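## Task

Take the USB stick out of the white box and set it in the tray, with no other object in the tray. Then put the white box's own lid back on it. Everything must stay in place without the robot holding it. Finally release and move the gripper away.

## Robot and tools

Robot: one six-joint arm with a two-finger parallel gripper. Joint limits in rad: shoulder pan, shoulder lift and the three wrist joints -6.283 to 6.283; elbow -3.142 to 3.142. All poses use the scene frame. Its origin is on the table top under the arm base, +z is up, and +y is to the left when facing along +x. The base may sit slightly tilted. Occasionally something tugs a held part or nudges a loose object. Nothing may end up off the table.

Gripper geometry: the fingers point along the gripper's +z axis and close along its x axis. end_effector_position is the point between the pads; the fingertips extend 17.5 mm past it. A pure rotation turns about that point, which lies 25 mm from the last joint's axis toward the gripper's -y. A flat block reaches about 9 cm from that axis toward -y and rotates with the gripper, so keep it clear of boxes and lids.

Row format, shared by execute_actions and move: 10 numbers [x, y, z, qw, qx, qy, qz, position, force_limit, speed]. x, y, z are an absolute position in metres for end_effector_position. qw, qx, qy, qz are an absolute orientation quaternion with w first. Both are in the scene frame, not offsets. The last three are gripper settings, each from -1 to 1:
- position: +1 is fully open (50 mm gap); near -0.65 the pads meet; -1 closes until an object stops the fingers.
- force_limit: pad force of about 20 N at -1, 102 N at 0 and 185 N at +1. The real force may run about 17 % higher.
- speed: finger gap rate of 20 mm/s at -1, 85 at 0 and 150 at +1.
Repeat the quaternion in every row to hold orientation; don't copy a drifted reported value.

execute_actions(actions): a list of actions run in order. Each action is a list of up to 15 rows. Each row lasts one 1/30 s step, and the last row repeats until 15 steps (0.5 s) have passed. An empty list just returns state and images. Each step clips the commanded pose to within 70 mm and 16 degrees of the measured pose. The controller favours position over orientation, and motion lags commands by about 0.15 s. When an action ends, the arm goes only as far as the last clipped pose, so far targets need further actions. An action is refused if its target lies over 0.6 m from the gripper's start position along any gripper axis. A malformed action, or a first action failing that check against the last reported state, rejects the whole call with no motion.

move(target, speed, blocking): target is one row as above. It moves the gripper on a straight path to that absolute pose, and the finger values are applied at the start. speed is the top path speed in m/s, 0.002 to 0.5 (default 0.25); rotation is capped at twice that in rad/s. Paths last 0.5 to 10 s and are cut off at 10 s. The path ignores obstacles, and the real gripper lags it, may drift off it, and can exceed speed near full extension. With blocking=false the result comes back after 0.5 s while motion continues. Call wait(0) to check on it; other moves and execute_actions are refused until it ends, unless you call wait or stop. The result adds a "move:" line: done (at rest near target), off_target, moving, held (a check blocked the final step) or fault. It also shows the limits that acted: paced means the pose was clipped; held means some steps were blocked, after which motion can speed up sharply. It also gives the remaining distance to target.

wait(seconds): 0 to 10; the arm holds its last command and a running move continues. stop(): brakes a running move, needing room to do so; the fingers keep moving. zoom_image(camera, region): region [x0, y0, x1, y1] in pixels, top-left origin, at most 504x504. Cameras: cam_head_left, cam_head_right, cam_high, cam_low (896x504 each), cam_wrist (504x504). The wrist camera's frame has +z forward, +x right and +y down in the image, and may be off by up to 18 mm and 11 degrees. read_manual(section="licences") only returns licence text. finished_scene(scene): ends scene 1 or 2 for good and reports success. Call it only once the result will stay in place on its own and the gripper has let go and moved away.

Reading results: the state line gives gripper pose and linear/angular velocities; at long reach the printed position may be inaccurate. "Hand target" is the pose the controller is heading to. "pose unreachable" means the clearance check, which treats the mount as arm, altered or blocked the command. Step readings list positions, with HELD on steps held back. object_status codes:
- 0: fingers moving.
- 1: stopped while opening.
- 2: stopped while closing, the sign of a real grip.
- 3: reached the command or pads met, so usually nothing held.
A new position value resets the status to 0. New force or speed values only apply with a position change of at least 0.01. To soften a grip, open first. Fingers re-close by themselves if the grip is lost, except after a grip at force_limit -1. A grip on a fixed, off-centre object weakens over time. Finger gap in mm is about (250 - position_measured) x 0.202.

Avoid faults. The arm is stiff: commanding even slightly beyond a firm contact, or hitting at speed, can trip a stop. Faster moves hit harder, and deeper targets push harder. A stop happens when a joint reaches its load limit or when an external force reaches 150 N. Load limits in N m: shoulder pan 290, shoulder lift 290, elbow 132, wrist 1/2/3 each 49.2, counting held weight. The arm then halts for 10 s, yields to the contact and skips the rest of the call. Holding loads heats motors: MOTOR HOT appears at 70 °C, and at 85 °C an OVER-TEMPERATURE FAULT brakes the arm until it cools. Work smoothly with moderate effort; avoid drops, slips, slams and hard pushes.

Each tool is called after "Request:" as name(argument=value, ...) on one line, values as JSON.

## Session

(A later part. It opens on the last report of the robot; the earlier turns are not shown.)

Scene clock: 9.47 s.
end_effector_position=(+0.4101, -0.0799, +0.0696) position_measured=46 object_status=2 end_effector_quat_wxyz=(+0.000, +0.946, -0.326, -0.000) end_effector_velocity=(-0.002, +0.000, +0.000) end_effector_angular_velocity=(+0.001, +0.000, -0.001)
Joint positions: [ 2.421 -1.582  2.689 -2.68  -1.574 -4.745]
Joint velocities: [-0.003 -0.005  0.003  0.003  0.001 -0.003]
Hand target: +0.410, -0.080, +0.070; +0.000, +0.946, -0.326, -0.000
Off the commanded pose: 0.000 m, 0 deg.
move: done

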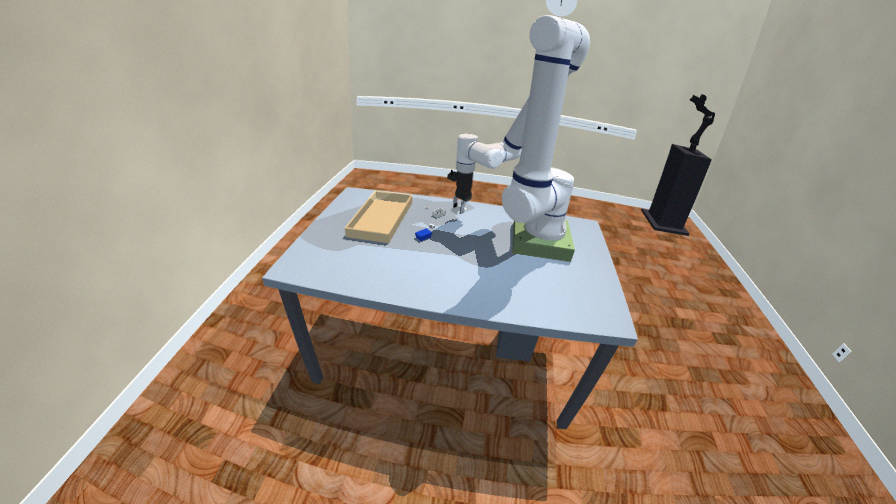

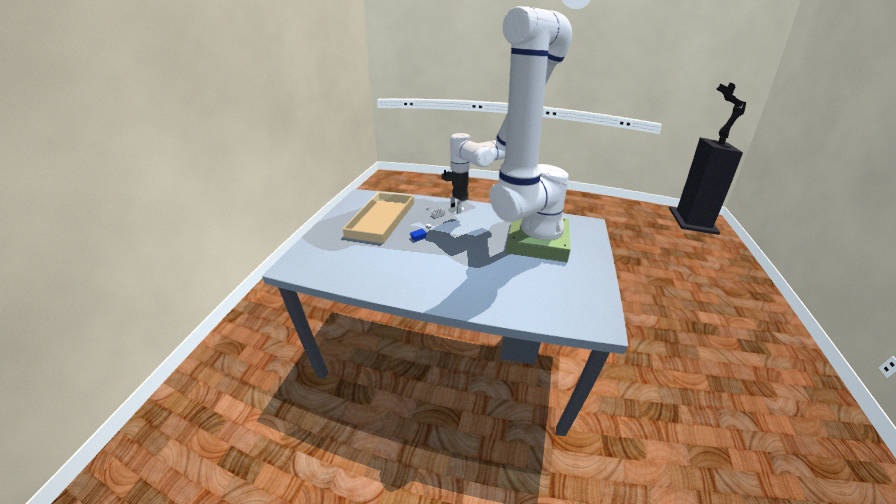

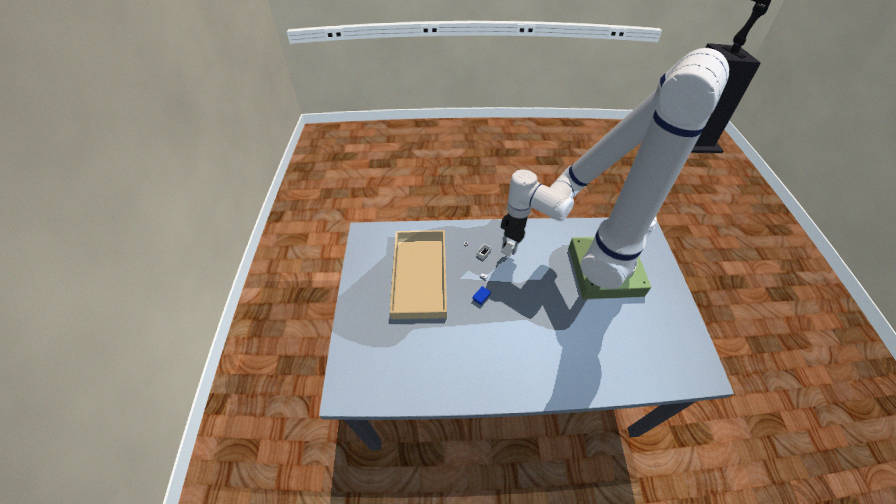

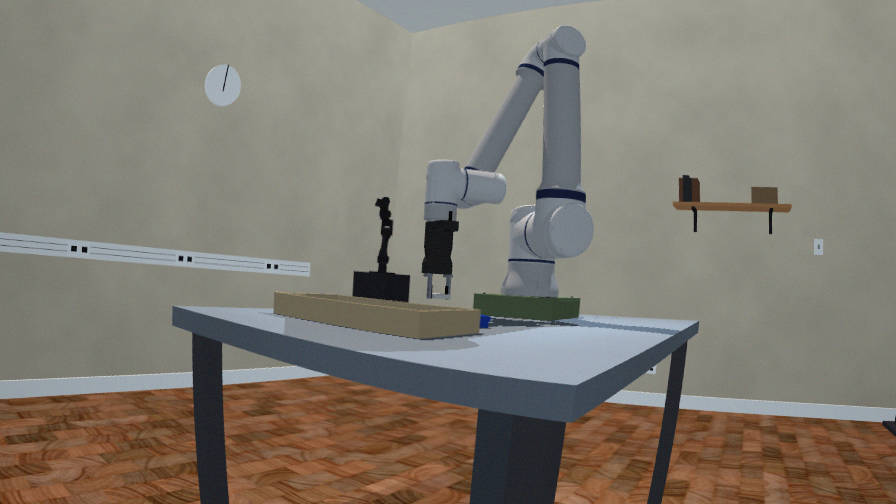

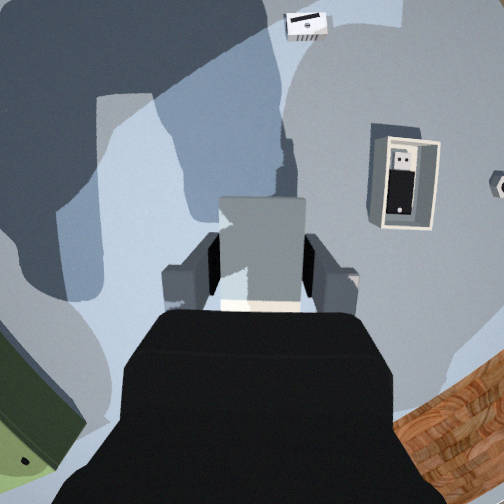

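Request:
move(target=[0.41,-0.08,0.022,0,0.9455,-0.3256,0,-1,-0.8,-0.5], speed=0.05)

Request:
move(target=[0.41,-0.08,0.022,0,0.9455,-0.3256,0,1,-0.8,0])

Request:
move(target=[0.41,-0.08,0.08,0,0.9455,-0.3256,0,1,-0.8,0])

Request:
move(target=[0.485,-0.134,0.08,0,0.9455,-0.3256,0,1,-0.8,0])

Request:
zoom_image(camera="cam_wrist", region=[160,80,360,280])

Scene clock: 17.23 s.
end_effector_position=(+0.4102, -0.0802, +0.0220) position_measured=46 object_status=2 end_effector_quat_wxyz=(+0.000, +0.946, -0.326, -0.000) end_effector_velocity=(+0.000, -0.000, -0.001) end_effector_angular_velocity=(-0.001, -0.001, -0.000)
Joint positions: [ 2.419 -1.412  2.715 -2.875 -1.573 -4.746]
Joint velocities: [-0.     0.006  0.    -0.007  0.     0.   ]
Hand target: +0.410, -0.080, +0.022; +0.000, +0.946, -0.326, -0.000
Off the commanded pose: 0.000 m, 0 deg.
move: done

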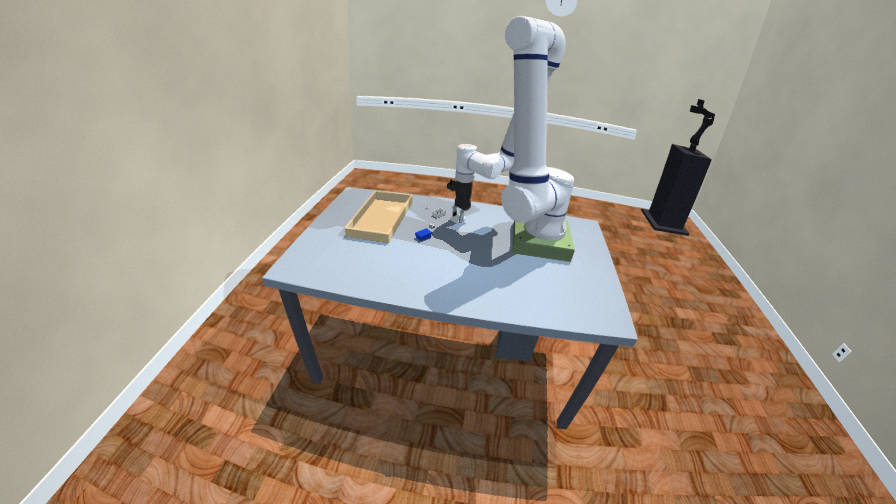

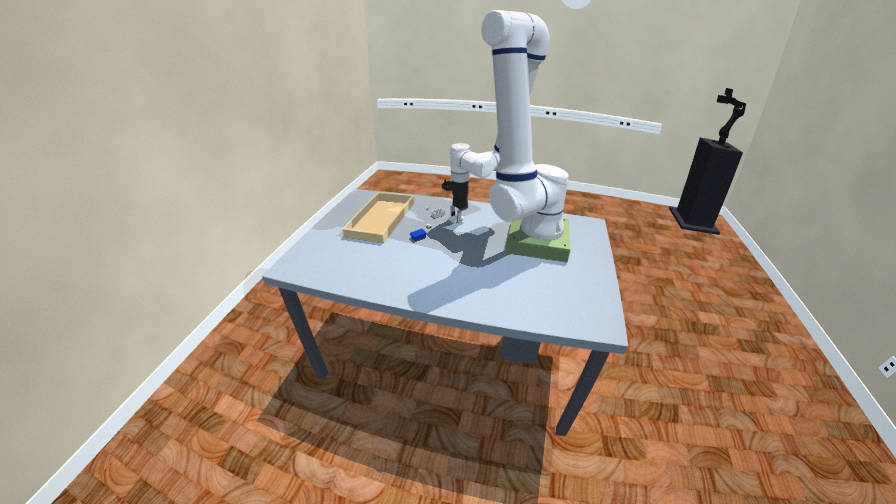

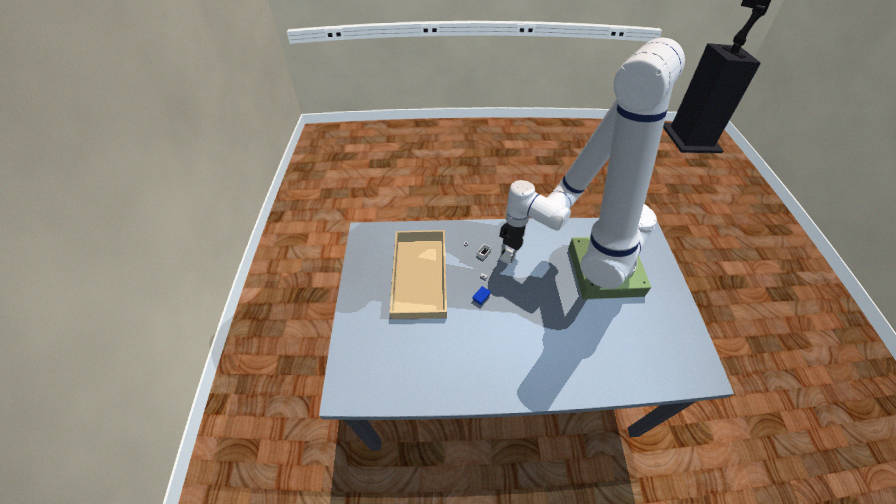

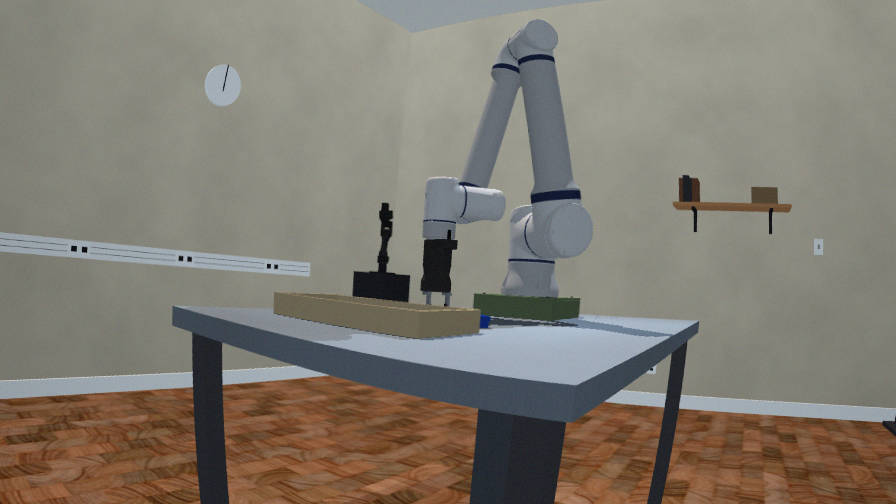

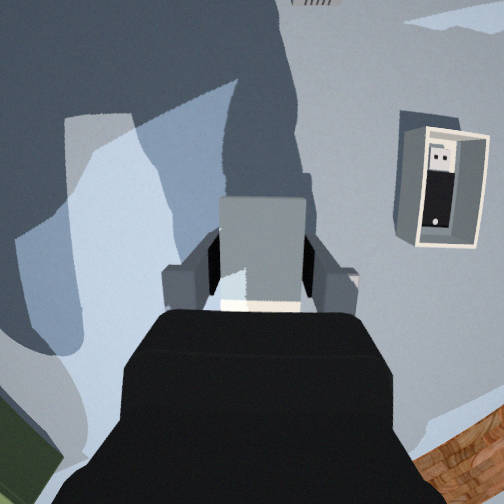

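Scene clock: 17.93 s.
end_effector_position=(+0.4100, -0.0800, +0.0220) position_measured=3 object_status=3 end_effector_quat_wxyz=(-0.000, +0.946, -0.326, -0.000) end_effector_velocity=(+0.000, -0.001, +0.000) end_effector_angular_velocity=(-0.001, -0.000, -0.001)
Joint positions: [ 2.419 -1.412  2.715 -2.875 -1.573 -4.746]
Joint velocities: [-0.001 -0.    -0.001  0.    -0.001 -0.   ]
Hand target: +0.410, -0.080, +0.022; -0.000, +0.946, -0.326, +0.000
Off the commanded pose: 0.000 m, 0 deg.
move: done

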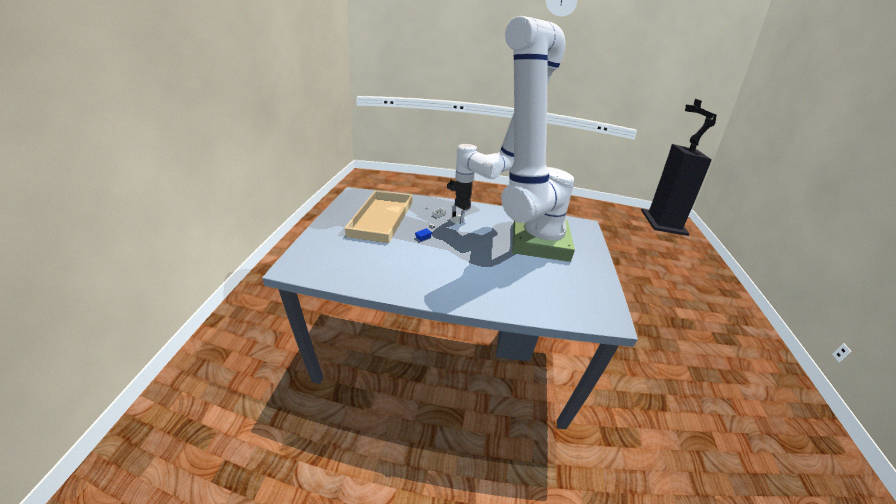

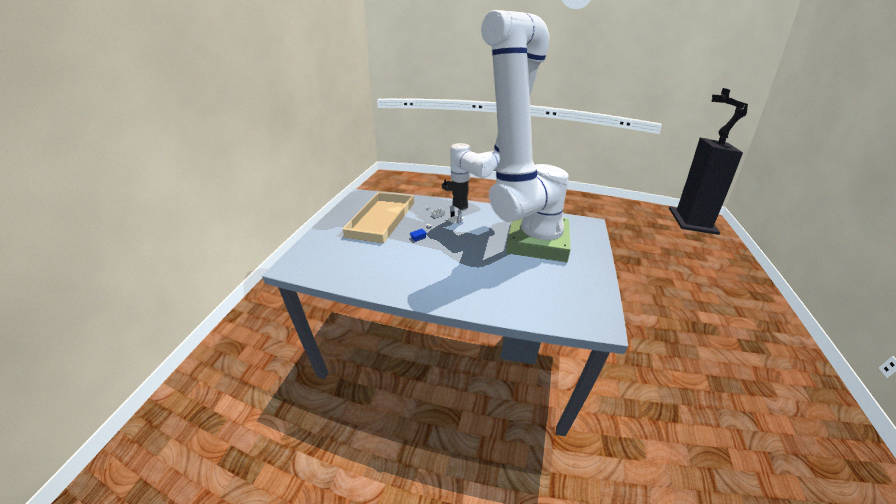

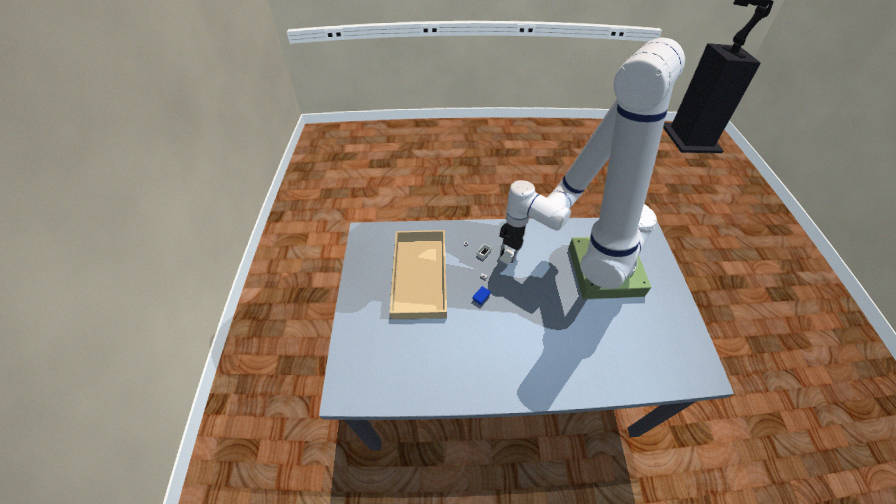

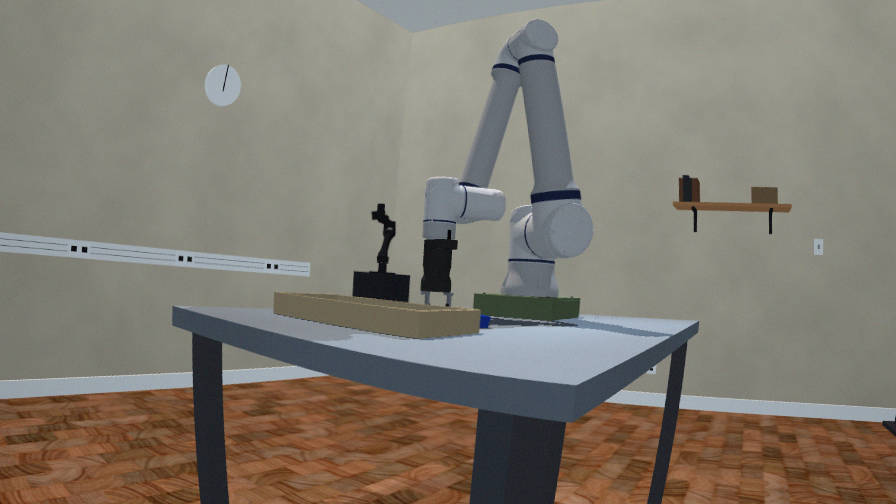

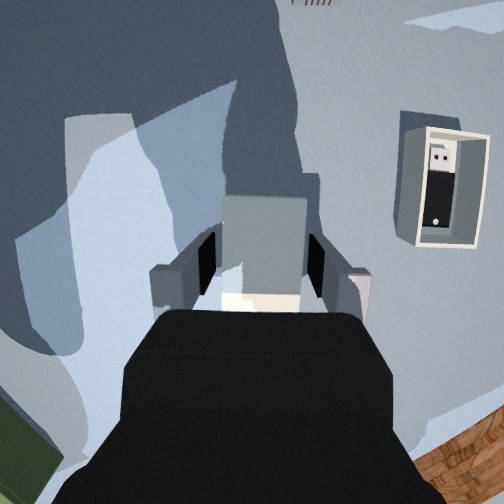

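Scene clock: 18.83 s.
end_effector_position=(+0.4098, -0.0798, +0.0801) position_measured=3 object_status=3 end_effector_quat_wxyz=(-0.000, +0.946, -0.326, +0.000) end_effector_velocity=(+0.000, +0.000, +0.002) end_effector_angular_velocity=(+0.000, +0.001, +0.001)
Joint positions: [ 2.42  -1.617  2.683 -2.638 -1.573 -4.746]
Joint velocities: [ 0.    -0.005 -0.002  0.008 -0.    -0.001]
Hand target: +0.410, -0.080, +0.080; -0.000, +0.946, -0.326, +0.000
Off the commanded pose: 0.000 m, 0 deg.
move: done

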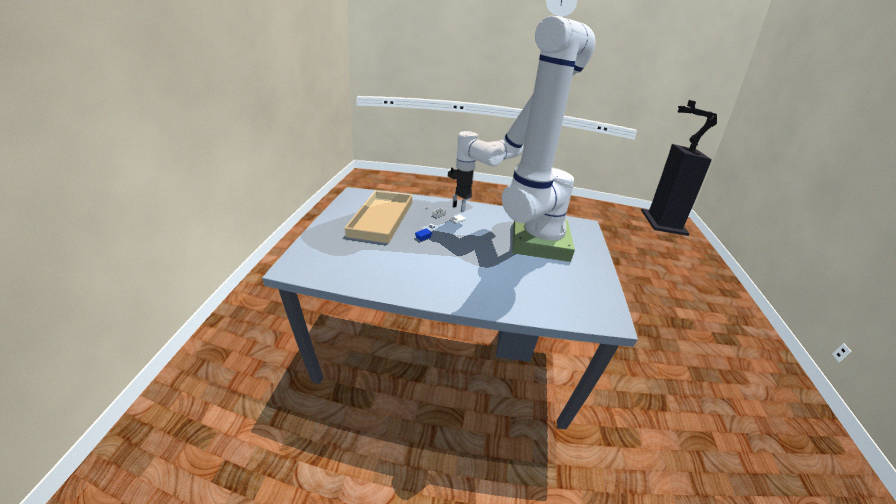

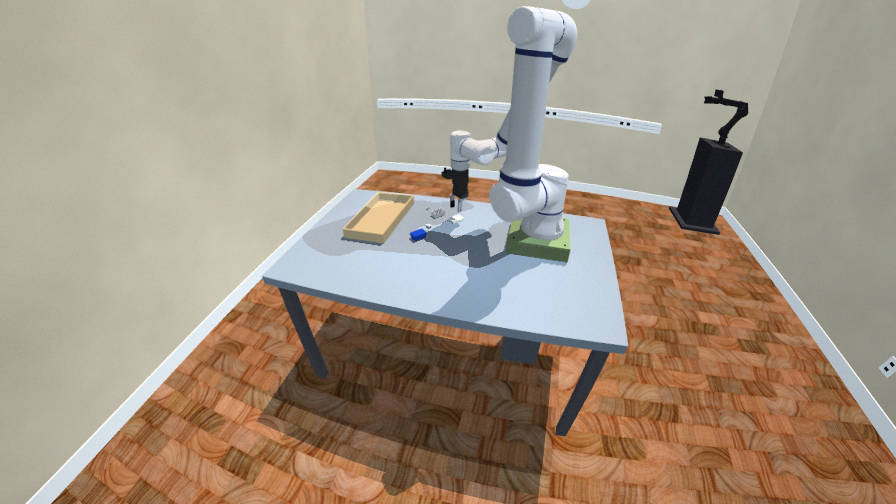

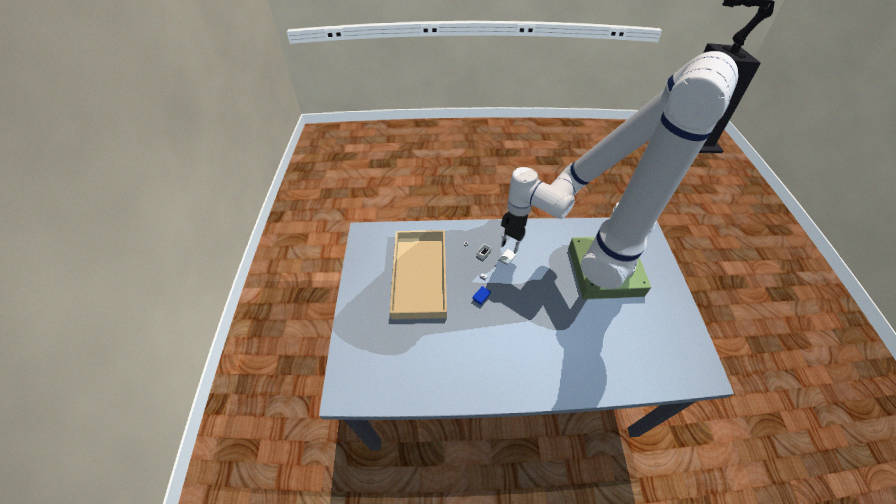

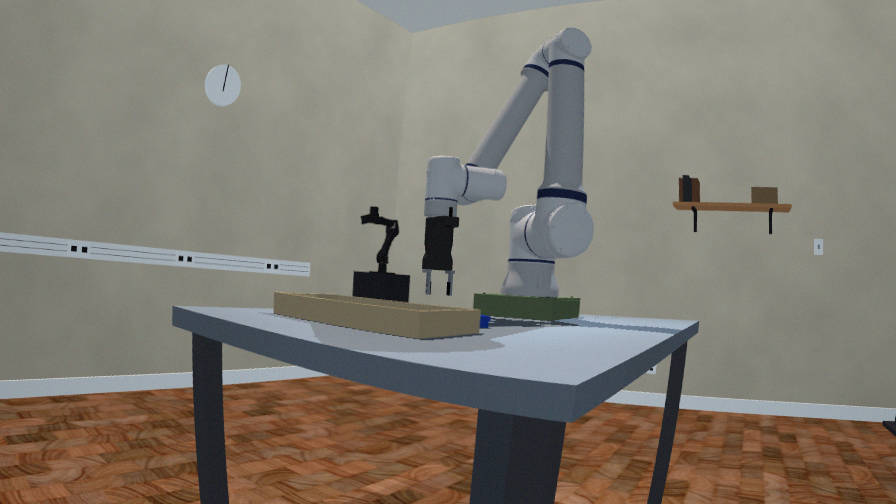

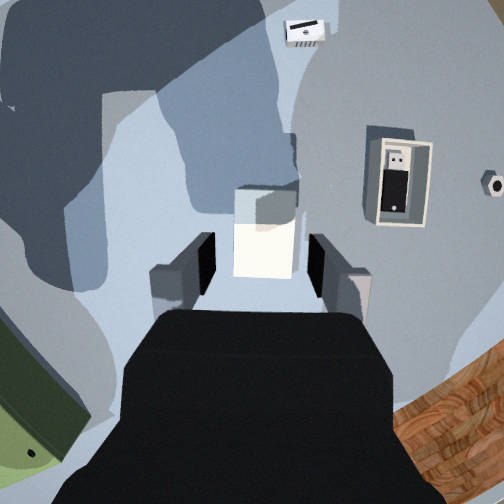

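Scene clock: 19.77 s.
end_effector_position=(+0.4847, -0.1341, +0.0803) position_measured=3 object_status=3 end_effector_quat_wxyz=(-0.000, +0.946, -0.326, -0.000) end_effector_velocity=(+0.002, -0.001, -0.000) end_effector_angular_velocity=(-0.001, -0.001, -0.000)
Joint positions: [ 2.434 -1.471  2.526 -2.628 -1.573 -4.732]
Joint velocities: [ 0.     0.003 -0.003 -0.002  0.     0.   ]
Hand target: +0.485, -0.134, +0.080; -0.000, +0.946, -0.326, +0.000
Off the commanded pose: 0.000 m, 0 deg.
move: done

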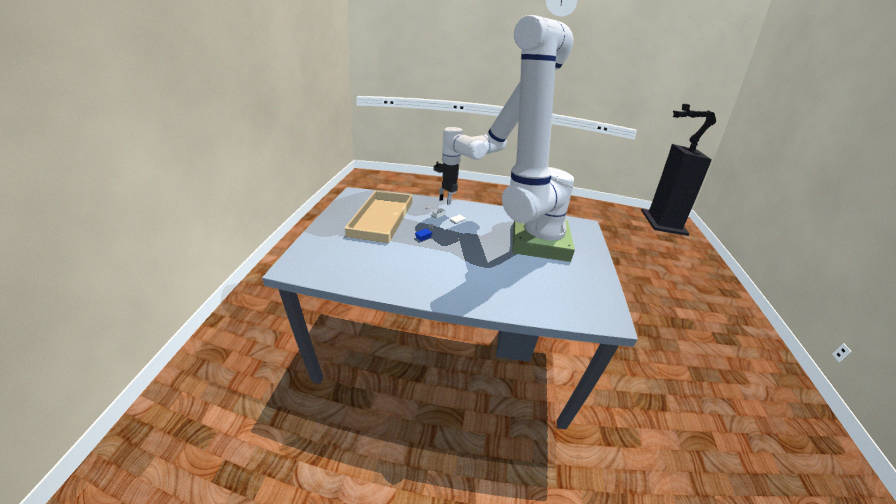

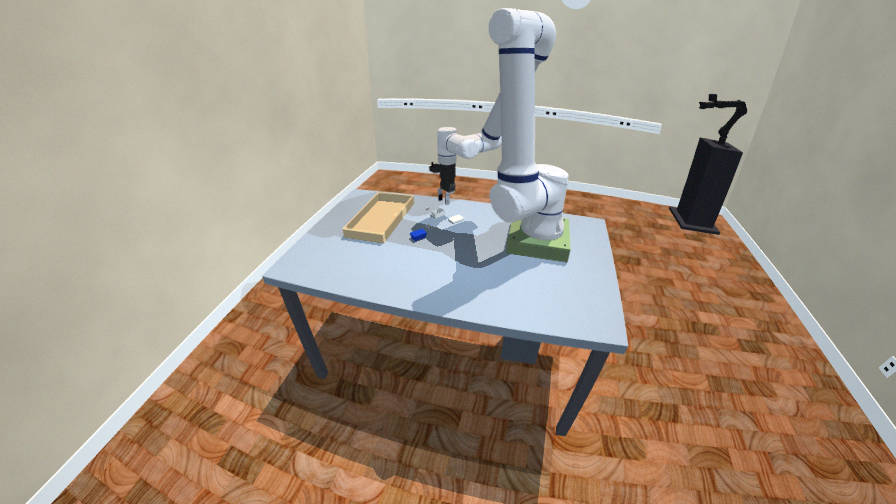

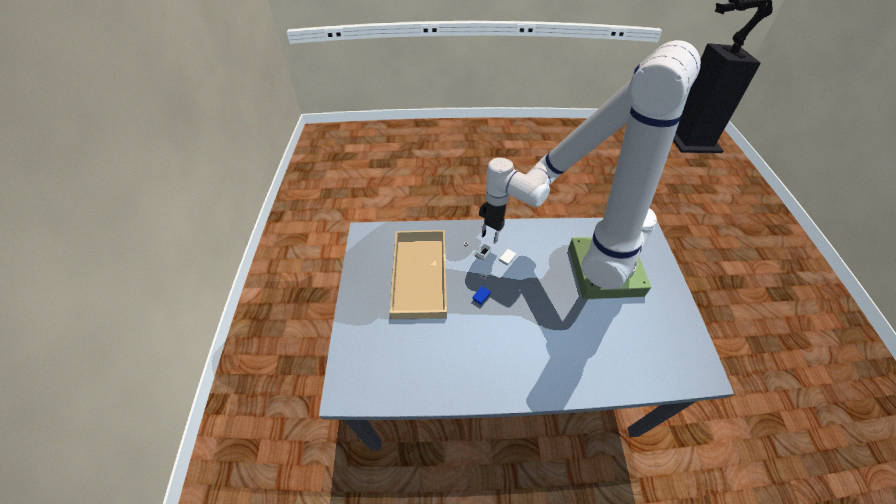

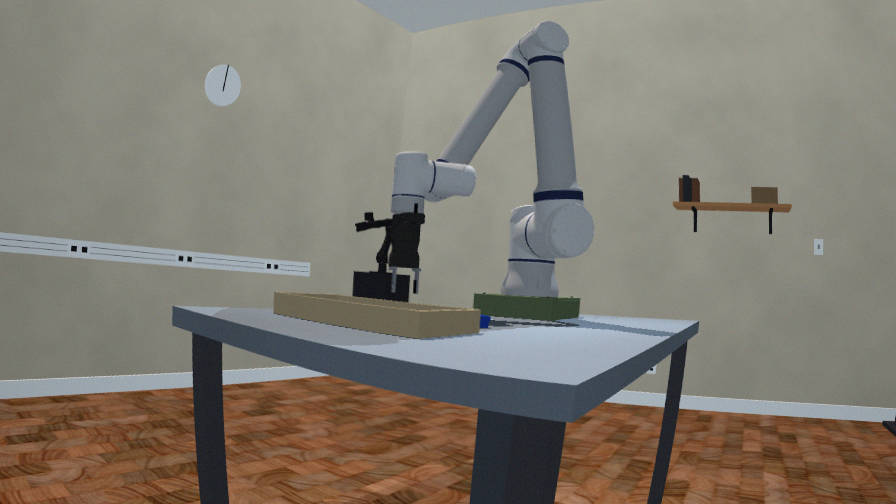

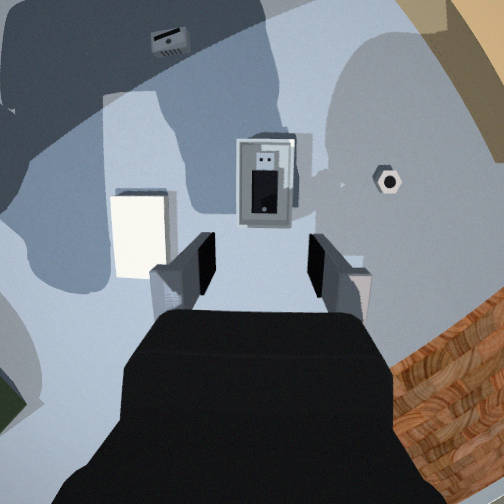

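Region (160, 80, 360, 280) of cam_wrist's 504x504 image, scaled by 2.520, with more detail than that image has.

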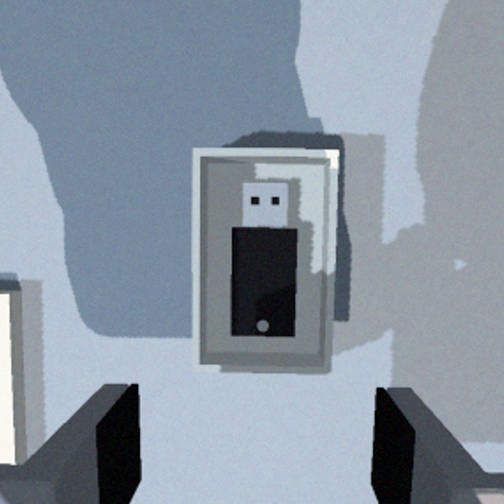

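Request:
move(target=[0.5026,-0.1123,0.1,0,0.438,-0.899,0,1,-0.8,0], speed=0.5)

Request:
move(target=[0.5026,-0.1123,0.08,0.1628,0.282,0.8188,0.4728,1,-0.8,0], speed=0.4)

Scene clock: 25.47 s.
end_effector_position=(+0.5028, -0.1121, +0.1002) position_measured=3 object_status=3 end_effector_quat_wxyz=(+0.000, -0.438, +0.899, +0.000) end_effector_velocity=(-0.001, -0.000, -0.000) end_effector_angular_velocity=(-0.001, +0.002, -0.011)
Joint positions: [ 2.552 -1.52   2.516 -2.568 -1.573 -3.043]
Joint velocities: [ 0.     0.001  0.     0.    -0.002  0.011]
Hand target: +0.503, -0.112, +0.100; +0.000, -0.438, +0.899, +0.000
Off the commanded pose: 0.000 m, 0 deg.
move: done

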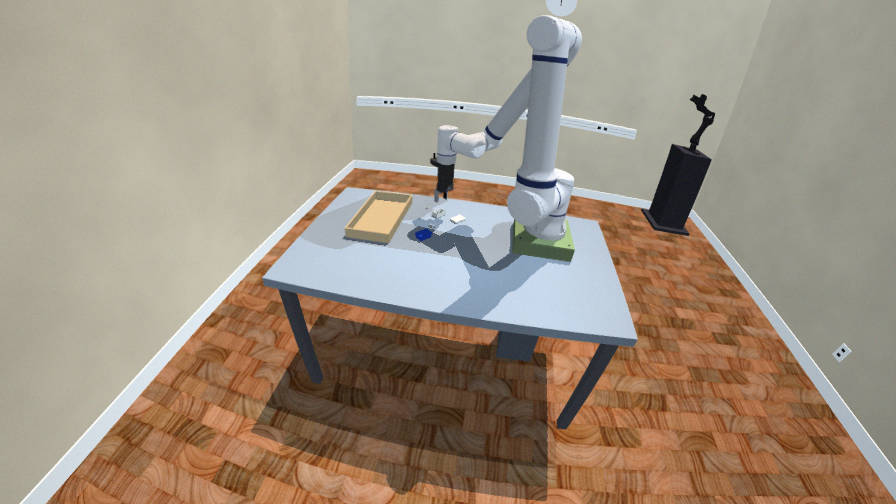

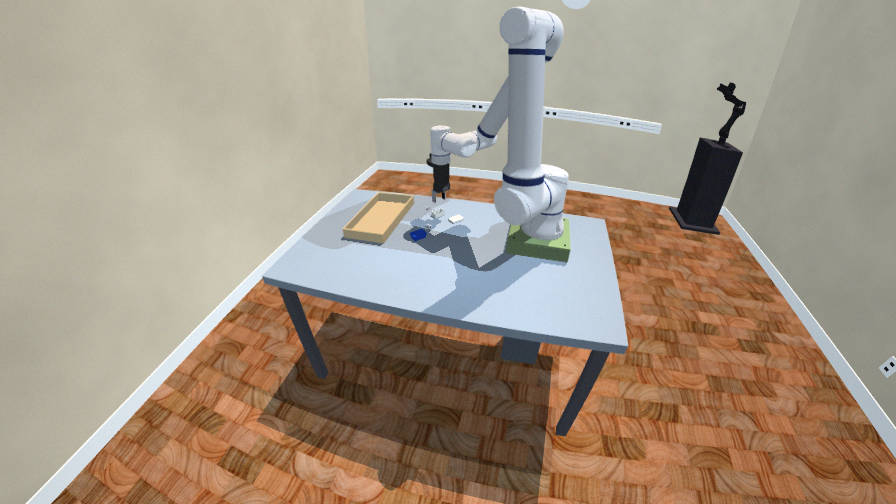

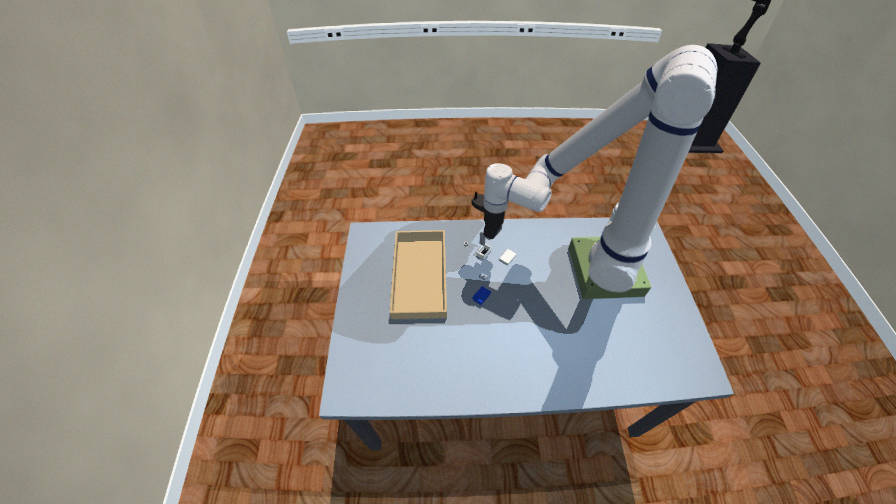

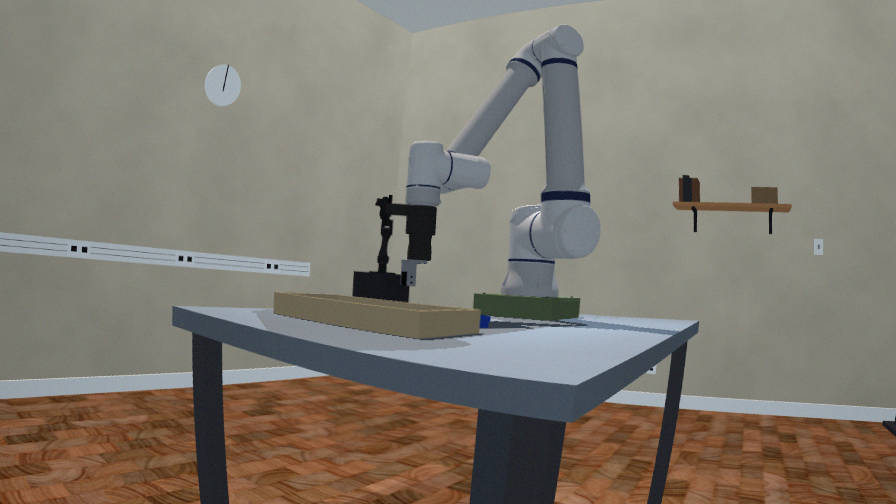

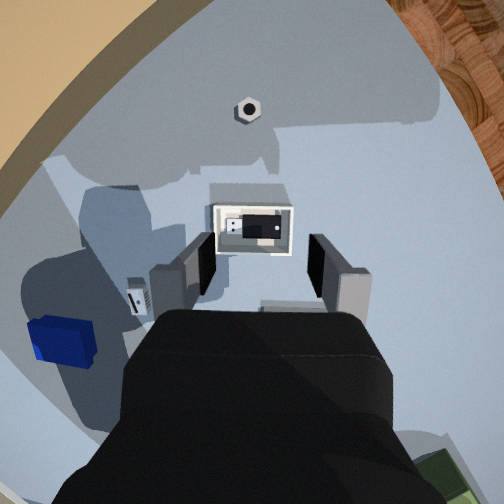

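Scene clock: 28.27 s.
end_effector_position=(+0.5017, -0.1133, +0.0788) position_measured=3 object_status=3 end_effector_quat_wxyz=(+0.163, +0.282, +0.820, +0.471) end_effector_velocity=(-0.000, +0.000, -0.000) end_effector_angular_velocity=(+0.006, +0.001, -0.009)
Joint positions: [ 2.017 -1.334  2.567 -2.182 -0.671 -2.317]
Joint velocities: [-0.003  0.002  0.004 -0.005  0.005  0.007]
Hand target: +0.502, -0.113, +0.079; +0.163, +0.282, +0.820, +0.471
Off the commanded pose: 0.002 m, 0 deg.
move: done

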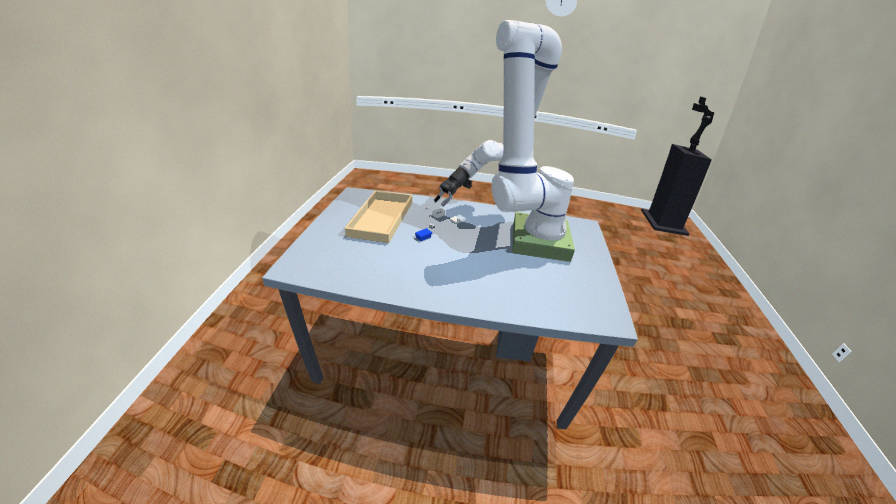

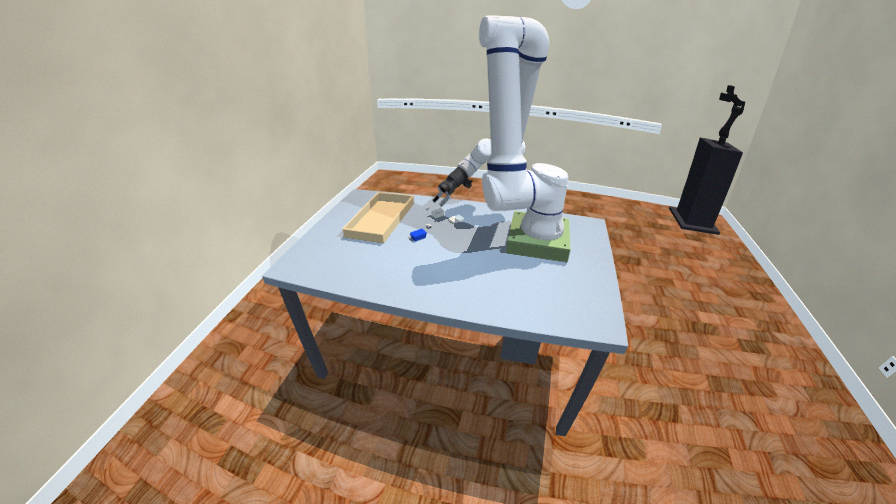

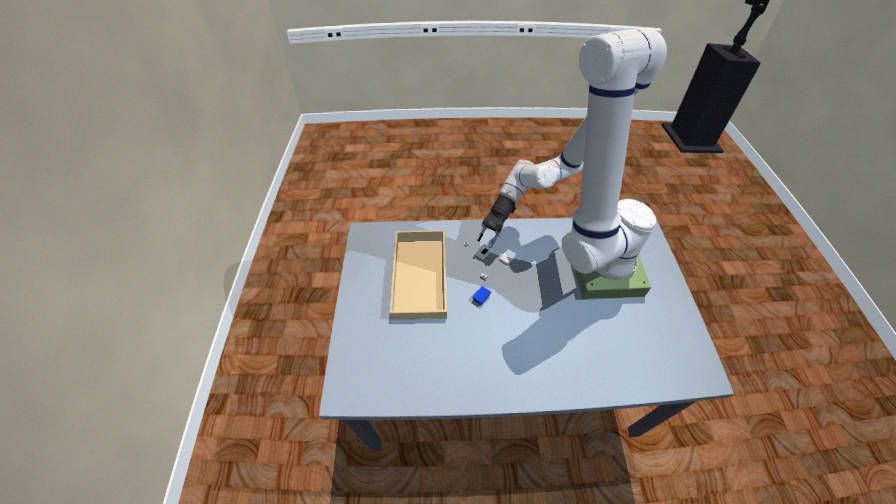

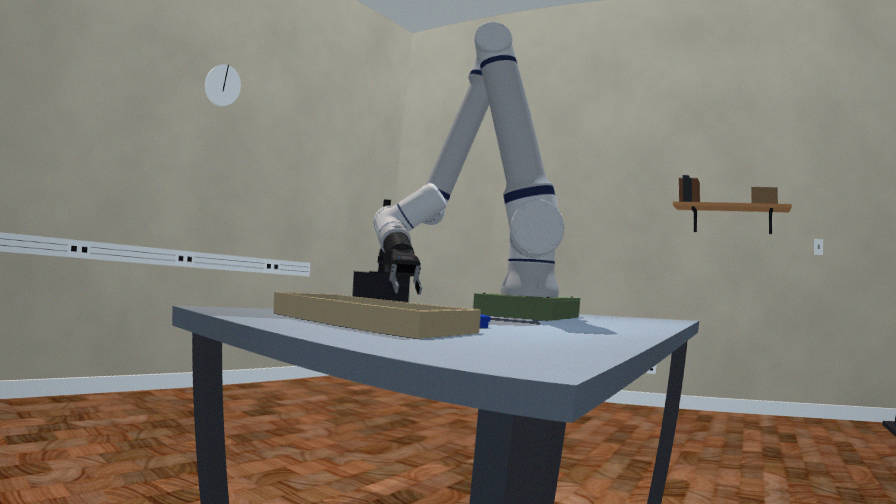

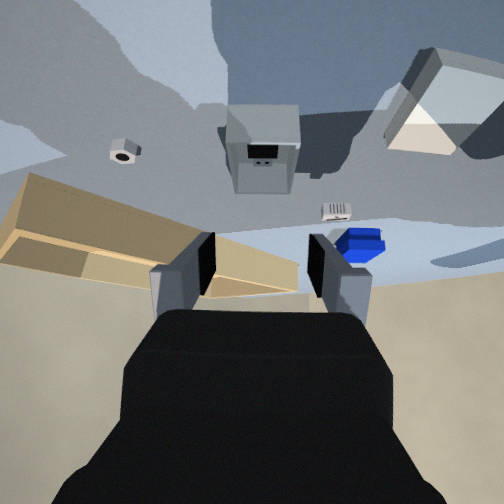

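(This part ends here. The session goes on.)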